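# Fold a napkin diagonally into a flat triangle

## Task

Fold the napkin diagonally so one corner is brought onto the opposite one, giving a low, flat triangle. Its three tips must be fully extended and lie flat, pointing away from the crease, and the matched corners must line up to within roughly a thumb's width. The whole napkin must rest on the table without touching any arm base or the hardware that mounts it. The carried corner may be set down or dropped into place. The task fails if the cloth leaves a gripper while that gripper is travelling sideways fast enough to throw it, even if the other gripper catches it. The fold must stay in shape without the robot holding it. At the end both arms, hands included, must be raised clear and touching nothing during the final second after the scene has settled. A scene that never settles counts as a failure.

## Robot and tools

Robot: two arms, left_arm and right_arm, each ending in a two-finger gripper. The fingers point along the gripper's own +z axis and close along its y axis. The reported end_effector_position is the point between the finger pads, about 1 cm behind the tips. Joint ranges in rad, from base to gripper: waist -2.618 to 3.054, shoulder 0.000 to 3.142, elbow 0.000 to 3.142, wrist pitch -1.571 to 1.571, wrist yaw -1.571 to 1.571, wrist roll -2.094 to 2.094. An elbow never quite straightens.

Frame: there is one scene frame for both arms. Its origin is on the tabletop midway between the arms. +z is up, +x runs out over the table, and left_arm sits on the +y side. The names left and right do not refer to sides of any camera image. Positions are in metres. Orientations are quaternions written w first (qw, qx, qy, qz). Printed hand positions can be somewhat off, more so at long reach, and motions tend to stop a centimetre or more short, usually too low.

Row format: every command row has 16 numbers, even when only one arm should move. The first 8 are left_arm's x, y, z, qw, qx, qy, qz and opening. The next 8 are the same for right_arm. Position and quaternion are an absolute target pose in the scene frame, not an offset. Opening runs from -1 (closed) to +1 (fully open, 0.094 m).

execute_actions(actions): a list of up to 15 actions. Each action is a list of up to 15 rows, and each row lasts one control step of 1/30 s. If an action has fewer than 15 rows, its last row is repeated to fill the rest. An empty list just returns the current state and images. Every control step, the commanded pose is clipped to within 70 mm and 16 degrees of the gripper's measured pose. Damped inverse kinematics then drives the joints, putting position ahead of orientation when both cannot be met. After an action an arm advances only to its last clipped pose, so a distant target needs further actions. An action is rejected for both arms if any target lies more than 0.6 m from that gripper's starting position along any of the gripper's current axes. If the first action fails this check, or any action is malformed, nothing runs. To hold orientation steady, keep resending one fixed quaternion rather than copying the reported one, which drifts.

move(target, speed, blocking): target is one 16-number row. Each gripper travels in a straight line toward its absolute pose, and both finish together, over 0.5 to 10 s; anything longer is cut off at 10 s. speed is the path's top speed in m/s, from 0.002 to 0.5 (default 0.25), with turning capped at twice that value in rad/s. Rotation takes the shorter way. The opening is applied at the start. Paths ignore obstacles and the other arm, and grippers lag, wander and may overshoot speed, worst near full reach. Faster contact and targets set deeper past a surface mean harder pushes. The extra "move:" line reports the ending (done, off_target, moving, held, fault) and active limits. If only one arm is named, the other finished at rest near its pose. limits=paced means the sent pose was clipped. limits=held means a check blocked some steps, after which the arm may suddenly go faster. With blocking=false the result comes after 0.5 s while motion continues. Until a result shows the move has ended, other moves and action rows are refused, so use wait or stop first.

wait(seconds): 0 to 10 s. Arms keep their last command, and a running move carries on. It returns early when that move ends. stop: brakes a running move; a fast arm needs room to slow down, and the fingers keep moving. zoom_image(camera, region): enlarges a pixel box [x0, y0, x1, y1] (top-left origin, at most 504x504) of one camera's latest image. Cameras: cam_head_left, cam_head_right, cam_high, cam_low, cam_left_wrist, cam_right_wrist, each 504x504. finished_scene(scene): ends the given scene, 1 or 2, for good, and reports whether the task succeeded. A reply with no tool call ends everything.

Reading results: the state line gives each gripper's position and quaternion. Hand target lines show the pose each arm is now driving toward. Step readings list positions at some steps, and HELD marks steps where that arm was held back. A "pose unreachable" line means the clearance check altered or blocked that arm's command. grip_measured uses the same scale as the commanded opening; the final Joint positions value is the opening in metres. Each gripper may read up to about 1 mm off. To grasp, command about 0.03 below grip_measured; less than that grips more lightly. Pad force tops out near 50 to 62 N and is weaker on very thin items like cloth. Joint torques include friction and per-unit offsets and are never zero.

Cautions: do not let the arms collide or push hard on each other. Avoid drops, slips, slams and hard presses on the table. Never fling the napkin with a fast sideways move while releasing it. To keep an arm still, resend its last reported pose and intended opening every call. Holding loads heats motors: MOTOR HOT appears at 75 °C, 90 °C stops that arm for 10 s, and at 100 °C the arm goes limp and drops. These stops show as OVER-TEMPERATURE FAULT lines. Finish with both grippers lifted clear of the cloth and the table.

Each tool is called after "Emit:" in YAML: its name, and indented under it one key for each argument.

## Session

Emit:
execute_actions:
  actions: []

Scene clock: 0.00 s.
left_arm: end_effector_position=(+0.4241, +0.2359, +0.3922) grip_measured=+1.000 end_effector_quat_wxyz=(+0.694, -0.008, +0.720, +0.003) | right_arm: end_effector_position=(+0.3713, -0.0135, +0.1227) grip_measured=-0.971 end_effector_quat_wxyz=(+0.298, -0.218, +0.926, +0.070)
Joint positions: left_arm=[-0.01   1.064  1.03  -0.002  0.016 -0.006  0.094] | right_arm=[ 0.641  1.856  1.427 -0.526  0.099  0.139  0.001]
Joint velocities: left_arm=[ 0.012 -0.012 -0.022  0.007 -0.007 -0.022  0.   ] | right_arm=[-0.012 -0.012  0.007 -0.022 -0.007  0.022 -0.001]
Joint torques (N m, as the arm reports them, + toward a larger angle): no reading
Motor temperatures (°C, as the motors report them): left_arm=[27 29 27 29 27 27] | right_arm=[27 29 28 27 26 26]
Hand target (left_arm): +0.421, +0.236, +0.401; +0.702, -0.007, +0.712, +0.003
Hand target (right_arm): +0.373, -0.013, +0.128; +0.305, -0.217, +0.924, +0.071

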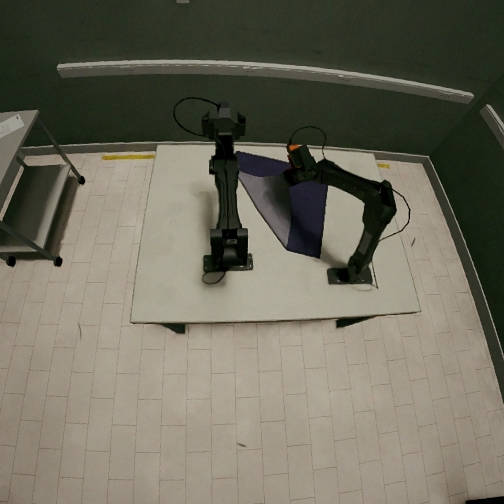

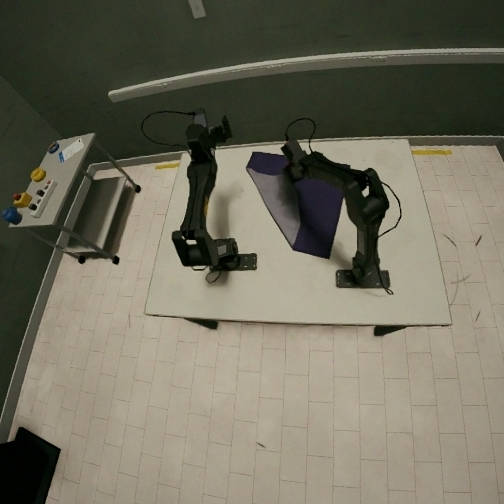

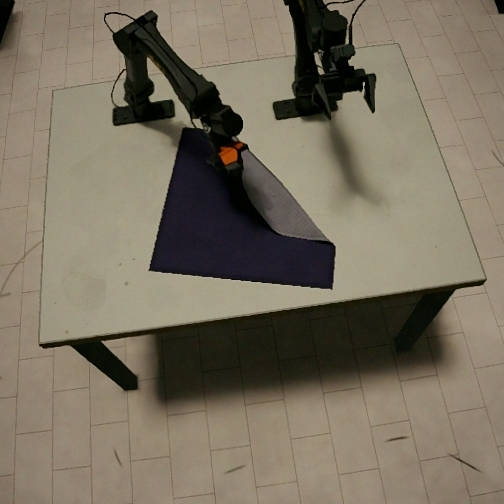

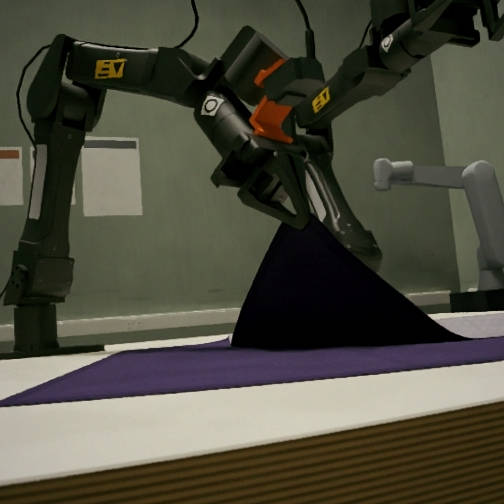

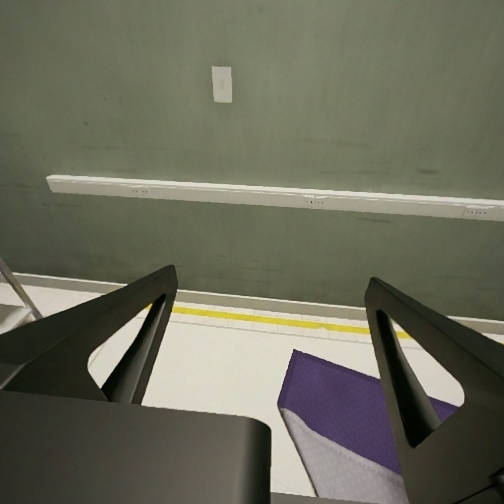

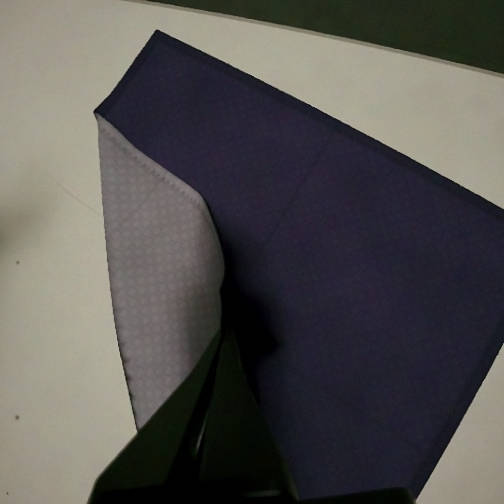

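Emit:
move:
  target: [0.421,0.236,0.401,0.702,-0.007,0.712,0.003,1,0.475,-0.215,0.06,0.305,-0.217,0.924,0.071,-1]
  speed: 0.1

Emit:
zoom_image:
  camera: "cam_high"
  region: [110, 90, 360, 310]

Scene clock: 4.00 s.
left_arm: end_effector_position=(+0.4241, +0.2359, +0.3922) grip_measured=+1.000 end_effector_quat_wxyz=(+0.694, -0.008, +0.720, +0.003) | right_arm: end_effector_position=(+0.4639, -0.2148, +0.0520) grip_measured=-0.972 end_effector_quat_wxyz=(+0.288, -0.208, +0.932, +0.075)
Joint positions: left_arm=[-0.01   1.064  1.03  -0.002  0.016 -0.006  0.094] | right_arm=[ 0.069  2.02   1.379 -0.366 -0.231 -0.311  0.001]
Joint velocities: left_arm=[-0.002 -0.002  0.007 -0.007 -0.007 -0.037  0.   ] | right_arm=[-0.002  0.007 -0.012  0.066  0.022 -0.022  0.   ]
Joint torques (N m, as the arm reports them, + toward a larger angle): left_arm=[ 0.24 -2.45  7.25  1.98  0.04 -0.06] | right_arm=[ -0.07 -10.49   9.81   1.79  -0.31  -0.06]
Motor temperatures (°C, as the motors report them): left_arm=[27 29 28 30 27 27] | right_arm=[27 30 28 28 26 26]
Hand target (left_arm): +0.421, +0.236, +0.401; +0.702, -0.007, +0.712, +0.003
Hand target (right_arm): +0.474, -0.212, +0.060; +0.305, -0.215, +0.925, +0.078
Off the commanded pose (left_arm): 0.009 m, 1 deg.
Off the commanded pose (right_arm): 0.014 m, 2 deg.
move: off_target (right_arm)

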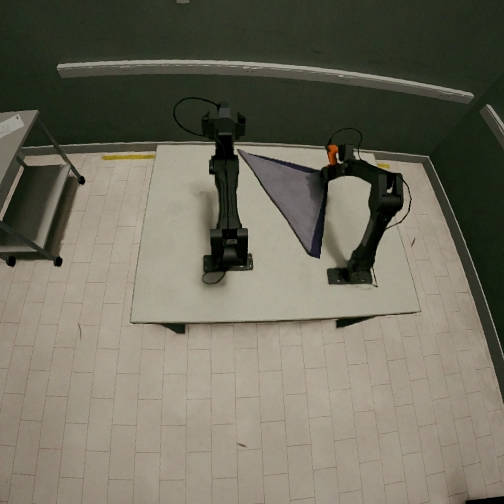

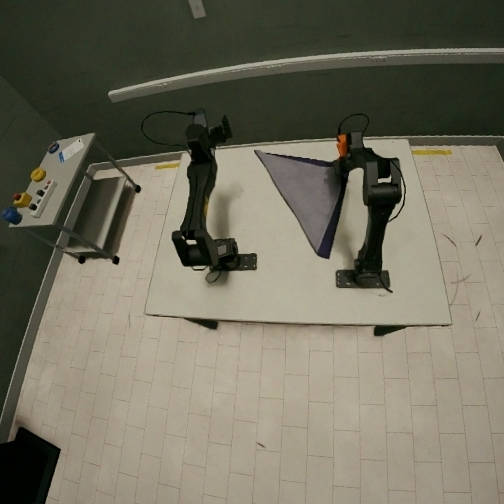

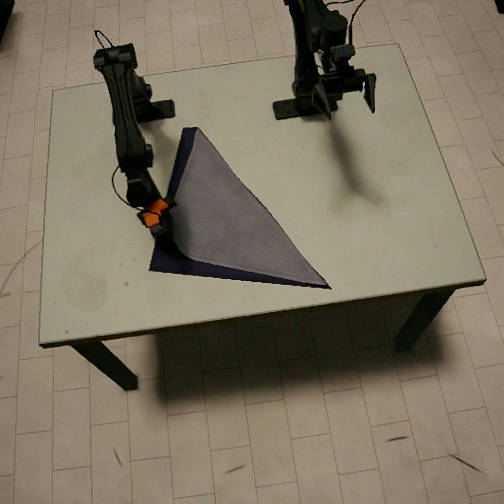

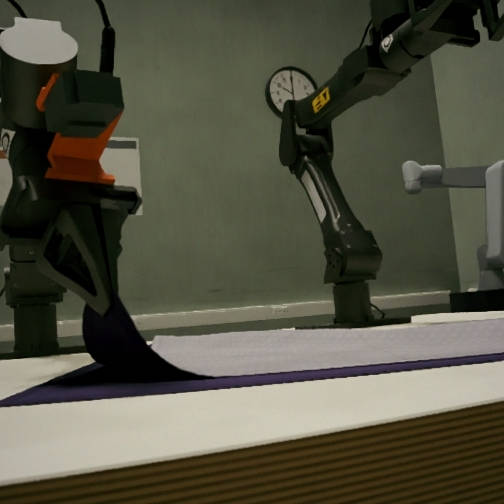

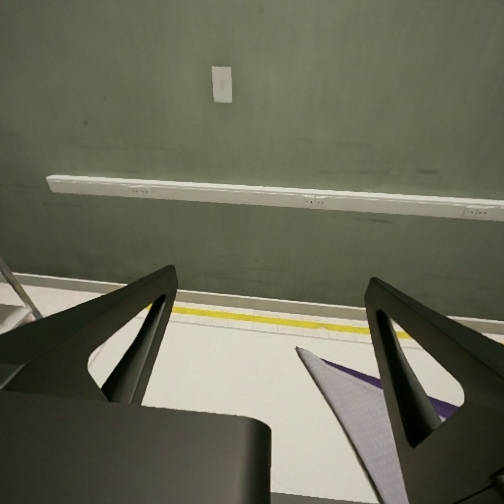

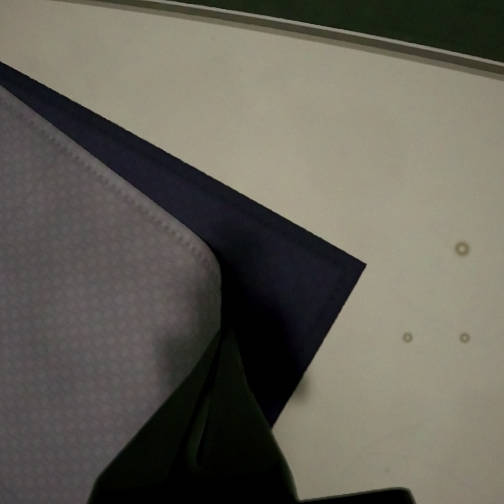

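Region (110, 90, 360, 310) of cam_high's 504x504 image, scaled by 2.016, with more detail than that image has; it fills the top 444 rows of this view, and the rest is white.

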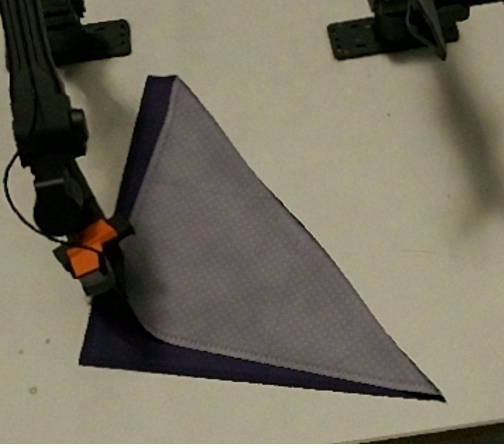

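Emit:
move:
  target: [0.421,0.236,0.401,0.702,-0.007,0.712,0.003,1,0.517,-0.244,0.037,0.305,-0.217,0.924,0.071,-1]
  speed: 0.05

Emit:
zoom_image:
  camera: "cam_high"
  region: [110, 90, 360, 310]

Scene clock: 7.03 s.
left_arm: end_effector_position=(+0.4241, +0.2359, +0.3922) grip_measured=+1.000 end_effector_quat_wxyz=(+0.694, -0.008, +0.720, +0.003) | right_arm: end_effector_position=(+0.5107, -0.2421, +0.0307) grip_measured=-0.972 end_effector_quat_wxyz=(+0.298, -0.213, +0.928, +0.069)
Joint positions: left_arm=[-0.01   1.064  1.03  -0.002  0.016 -0.006  0.094] | right_arm=[ 0.005  2.204  1.571 -0.366 -0.26  -0.378  0.001]
Joint velocities: left_arm=[-0.002 -0.007 -0.007 -0.037 -0.095 -0.022  0.   ] | right_arm=[-0.002  0.002  0.002 -0.022 -0.037 -0.007 -0.002]
Joint torques (N m, as the arm reports them, + toward a larger angle): left_arm=[ 0.26 -2.45  7.22  2.01  0.02 -0.04] | right_arm=[ -0.6  -12.21   9.82   1.55  -0.26  -0.13]
Motor temperatures (°C, as the motors report them): left_arm=[27 29 28 31 27 27] | right_arm=[27 30 29 28 26 26]
Hand target (left_arm): +0.421, +0.236, +0.401; +0.702, -0.007, +0.712, +0.003
Hand target (right_arm): +0.517, -0.243, +0.036; +0.306, -0.217, +0.924, +0.072
Off the commanded pose (left_arm): 0.009 m, 1 deg.
Off the commanded pose (right_arm): 0.009 m, 1 deg.
move: done

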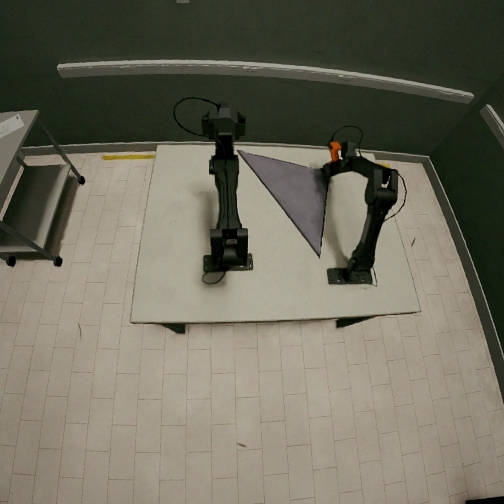

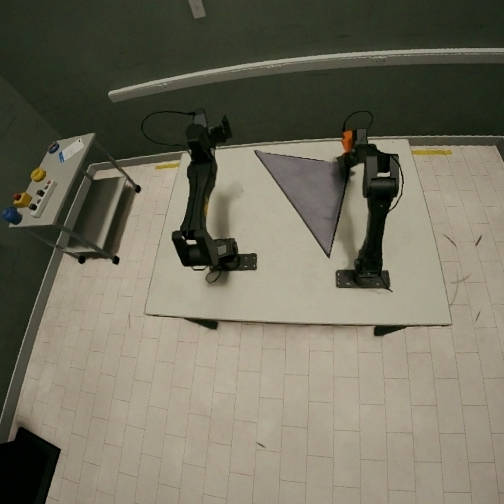

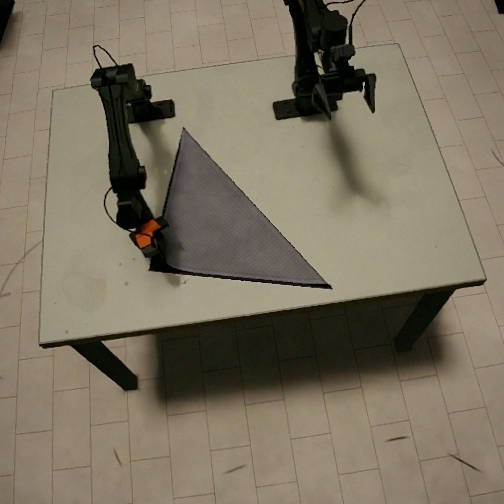

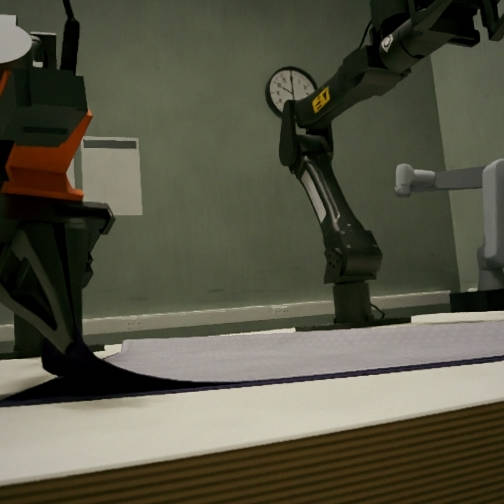

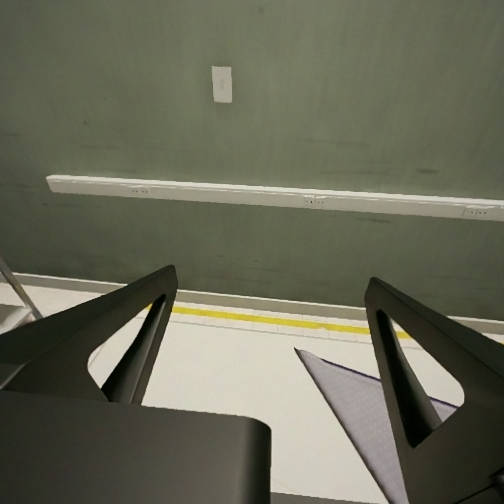

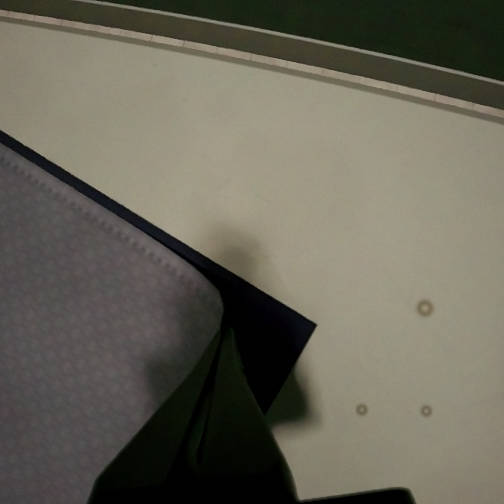

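Region (110, 90, 360, 310) of cam_high's 504x504 image, scaled by 2.016, with more detail than that image has; it fills the top 444 rows of this view, and the rest is white.

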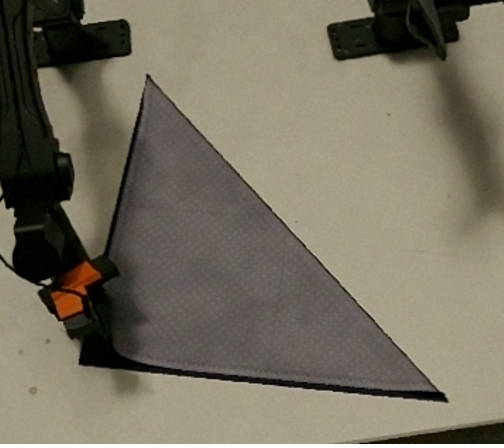

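A small nudge, then release.

Emit:
move:
  target: [0.421,0.236,0.401,0.702,-0.007,0.712,0.003,1,0.521,-0.253,0.036,0.305,-0.217,0.924,0.071,-1]
  speed: 0.03

Emit:
move:
  target: [0.421,0.236,0.401,0.702,-0.007,0.712,0.003,1,0.521,-0.253,0.036,0.305,-0.217,0.924,0.071,0.6]
  speed: 0.03

Emit:
move:
  target: [0.421,0.236,0.401,0.702,-0.007,0.712,0.003,1,0.51,-0.26,0.11,0.305,-0.217,0.924,0.071,0.6]
  speed: 0.08

Emit:
zoom_image:
  camera: "cam_high"
  region: [110, 90, 360, 310]

Scene clock: 9.37 s.
left_arm: end_effector_position=(+0.4241, +0.2359, +0.3922) grip_measured=+1.000 end_effector_quat_wxyz=(+0.694, -0.008, +0.720, +0.003) | right_arm: end_effector_position=(+0.5171, -0.2518, +0.0323) grip_measured=-0.972 end_effector_quat_wxyz=(+0.303, -0.214, +0.926, +0.067)
Joint positions: left_arm=[-0.01   1.064  1.03  -0.002  0.016 -0.006  0.094] | right_arm=[-0.016  2.22   1.599 -0.372 -0.27  -0.397  0.001]
Joint velocities: left_arm=[-0.002 -0.022  0.002 -0.037 -0.037  0.007  0.   ] | right_arm=[ 0.002  0.007  0.002 -0.007 -0.037  0.007 -0.   ]
Joint torques (N m, as the arm reports them, + toward a larger angle): left_arm=[ 0.18 -2.46  7.23  1.97  0.02 -0.04] | right_arm=[ -0.5  -12.16   9.89   1.46  -0.25  -0.06]
Motor temperatures (°C, as the motors report them): left_arm=[27 29 28 31 27 27] | right_arm=[27 31 29 28 27 26]
Hand target (left_arm): +0.421, +0.236, +0.401; +0.702, -0.007, +0.712, +0.003
Hand target (right_arm): +0.521, -0.253, +0.036; +0.306, -0.217, +0.924, +0.071
Off the commanded pose (left_arm): 0.009 m, 1 deg.
Off the commanded pose (right_arm): 0.005 m, 1 deg.
move: done

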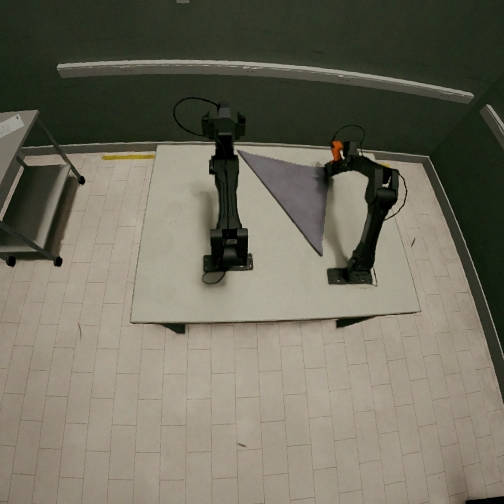

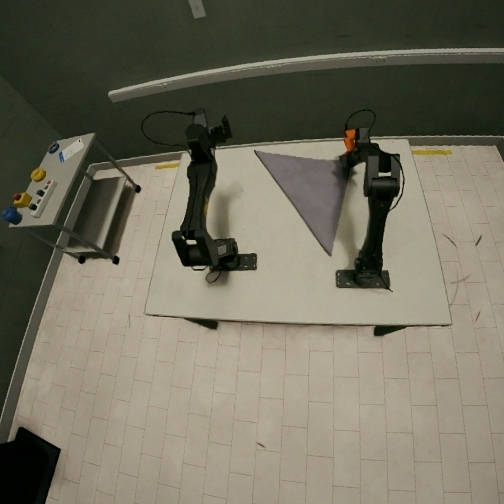

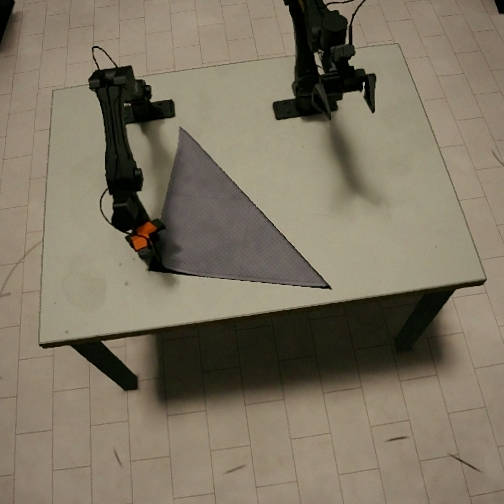

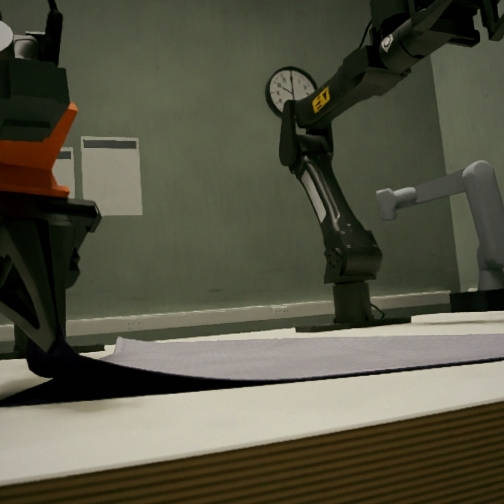

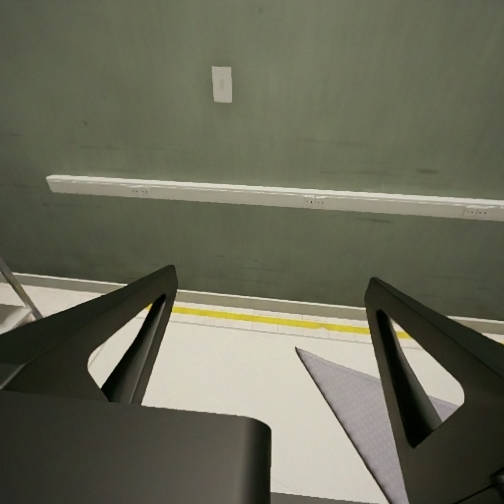

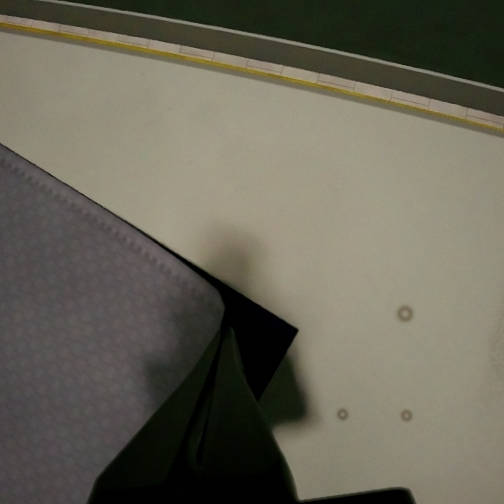

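Scene clock: 10.07 s.
left_arm: end_effector_position=(+0.4241, +0.2359, +0.3922) grip_measured=+1.000 end_effector_quat_wxyz=(+0.694, -0.008, +0.720, +0.003) | right_arm: end_effector_position=(+0.5170, -0.2518, +0.0322) grip_measured=+0.597 end_effector_quat_wxyz=(+0.303, -0.214, +0.926, +0.067)
Joint positions: left_arm=[-0.01   1.064  1.03  -0.002  0.016 -0.006  0.094] | right_arm=[-0.016  2.22   1.599 -0.373 -0.27  -0.398  0.075]
Joint velocities: left_arm=[-0.022 -0.002 -0.012  0.037  0.037 -0.066  0.   ] | right_arm=[-0.017 -0.017 -0.007  0.007 -0.022 -0.022 -0.   ]
Joint torques (N m, as the arm reports them, + toward a larger angle): left_arm=[ 0.21 -2.43  7.19  2.    0.02 -0.04] | right_arm=[ -0.41 -12.27   9.78   1.45  -0.3   -0.06]
Motor temperatures (°C, as the motors report them): left_arm=[27 29 28 32 27 27] | right_arm=[27 31 29 28 27 26]
Hand target (left_arm): +0.421, +0.236, +0.401; +0.702, -0.007, +0.712, +0.003
Hand target (right_arm): +0.521, -0.253, +0.036; +0.305, -0.217, +0.924, +0.071
Off the commanded pose (left_arm): 0.009 m, 1 deg.
Off the commanded pose (right_arm): 0.006 m, 1 deg.
move: done

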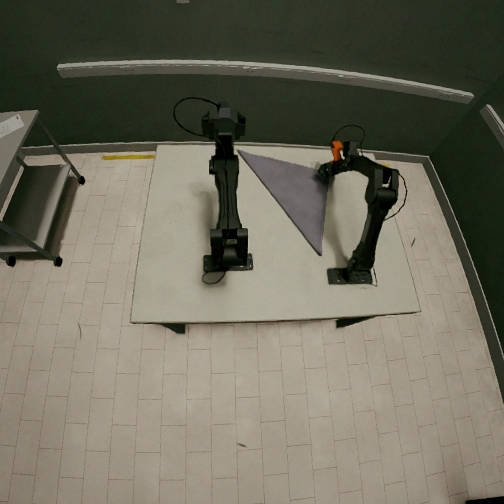

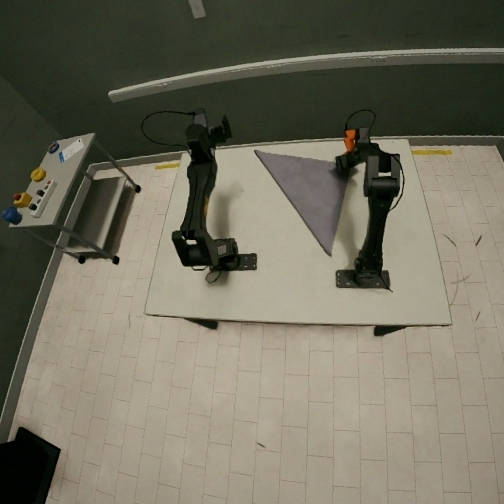

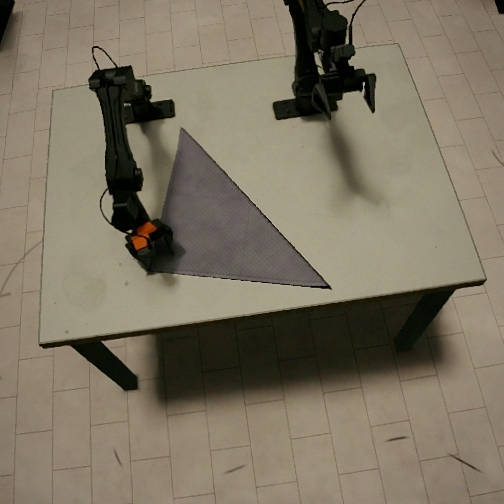

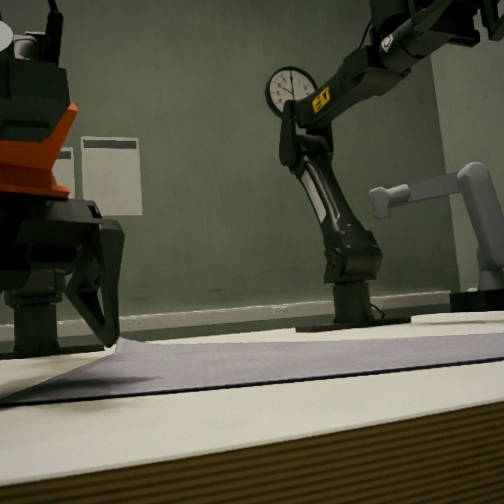

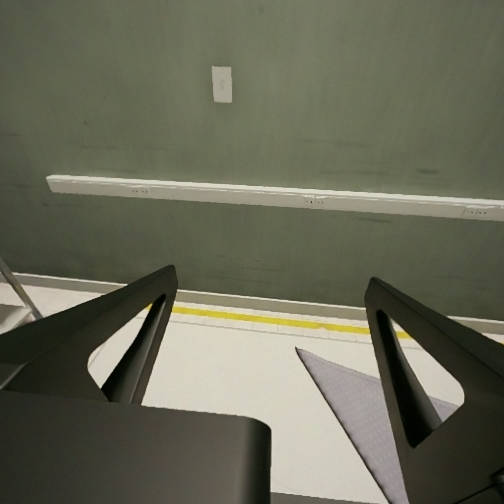

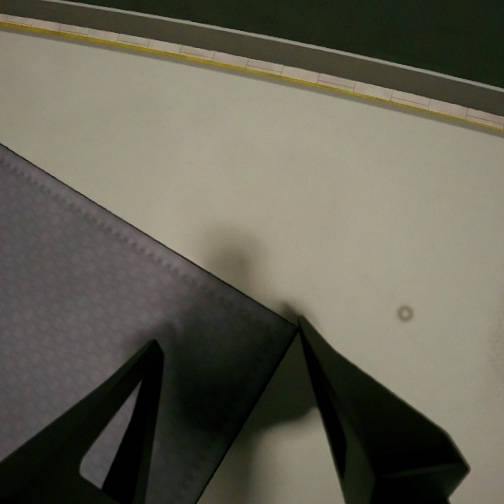

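Scene clock: 11.63 s.
left_arm: end_effector_position=(+0.4241, +0.2359, +0.3922) grip_measured=+1.000 end_effector_quat_wxyz=(+0.694, -0.008, +0.720, +0.003) | right_arm: end_effector_position=(+0.5088, -0.2580, +0.0925) grip_measured=+0.597 end_effector_quat_wxyz=(+0.291, -0.214, +0.930, +0.071)
Joint positions: left_arm=[-0.01   1.064  1.03  -0.002  0.016 -0.006  0.094] | right_arm=[-0.031  2.14   1.731 -0.613 -0.279 -0.413  0.075]
Joint velocities: left_arm=[-0.007  0.002  0.007 -0.007 -0.081 -0.022  0.   ] | right_arm=[-0.012  0.007 -0.007 -0.022  0.022 -0.037 -0.001]
Joint torques (N m, as the arm reports them, + toward a larger angle): left_arm=[ 0.21 -2.56  7.13  1.99  0.03 -0.05] | right_arm=[ -0.62 -13.96   9.9    1.41  -0.3   -0.08]
Motor temperatures (°C, as the motors report them): left_arm=[27 29 29 32 27 27] | right_arm=[27 32 29 28 27 26]
Hand target (left_arm): +0.421, +0.236, +0.401; +0.702, -0.007, +0.712, +0.003
Hand target (right_arm): +0.512, -0.260, +0.110; +0.305, -0.217, +0.924, +0.071
Off the commanded pose (left_arm): 0.009 m, 1 deg.
Off the commanded pose (right_arm): 0.018 m, 2 deg.
move: off_target (right_arm)

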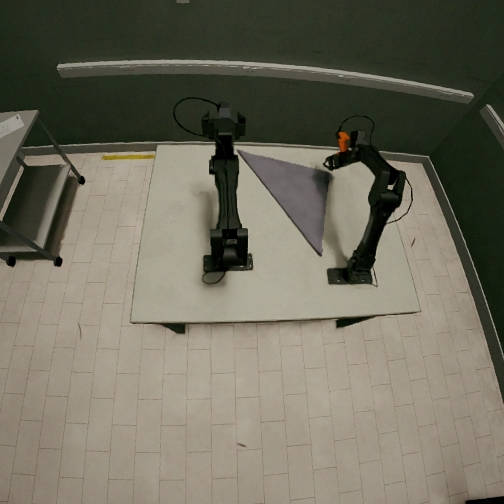

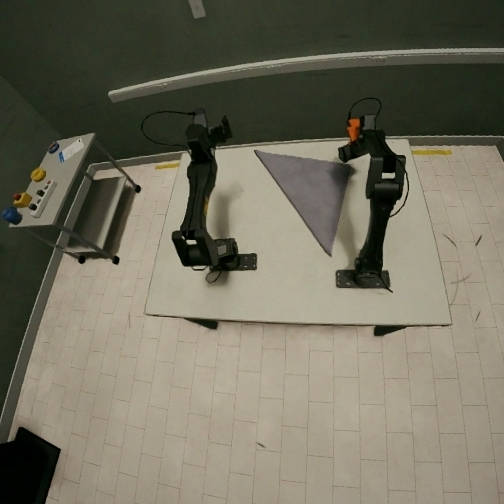

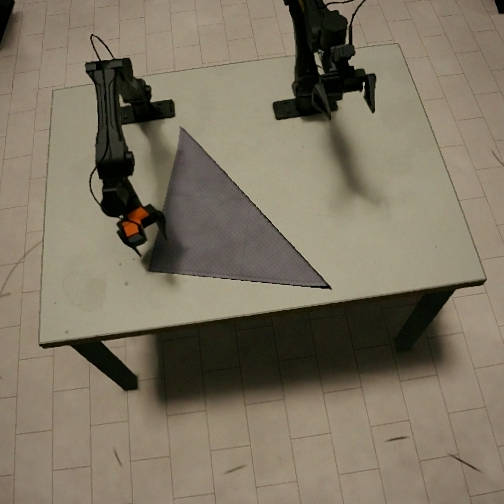

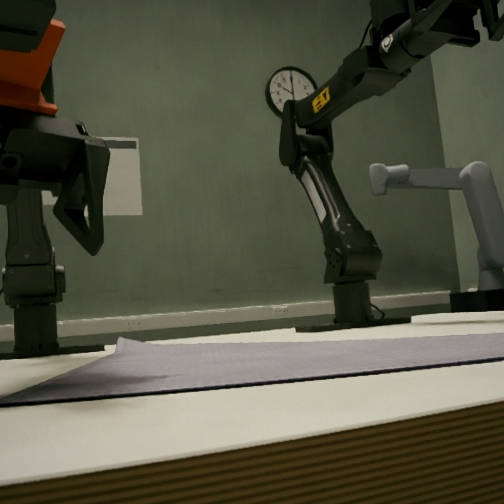

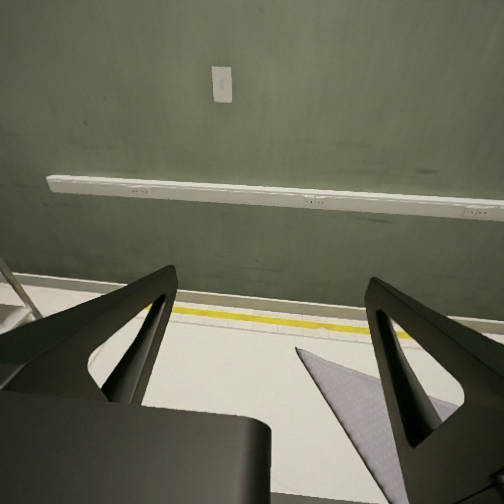

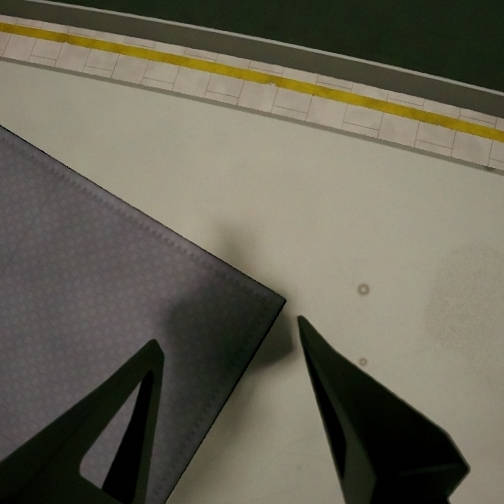

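Region (110, 90, 360, 310) of cam_high's 504x504 image, scaled by 2.016, with more detail than that image has; it fills the top 444 rows of this view, and the rest is white.

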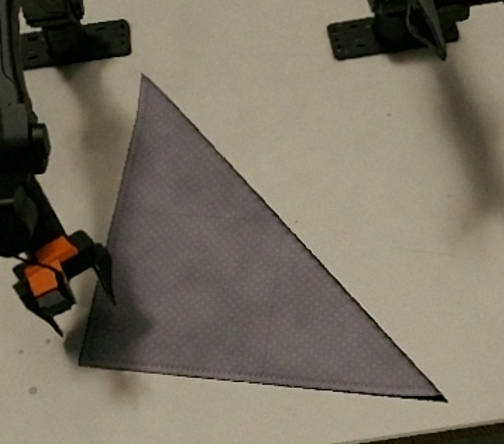

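Emit:
finished_scene:
  scene: 2

The scene is finished: the task was done.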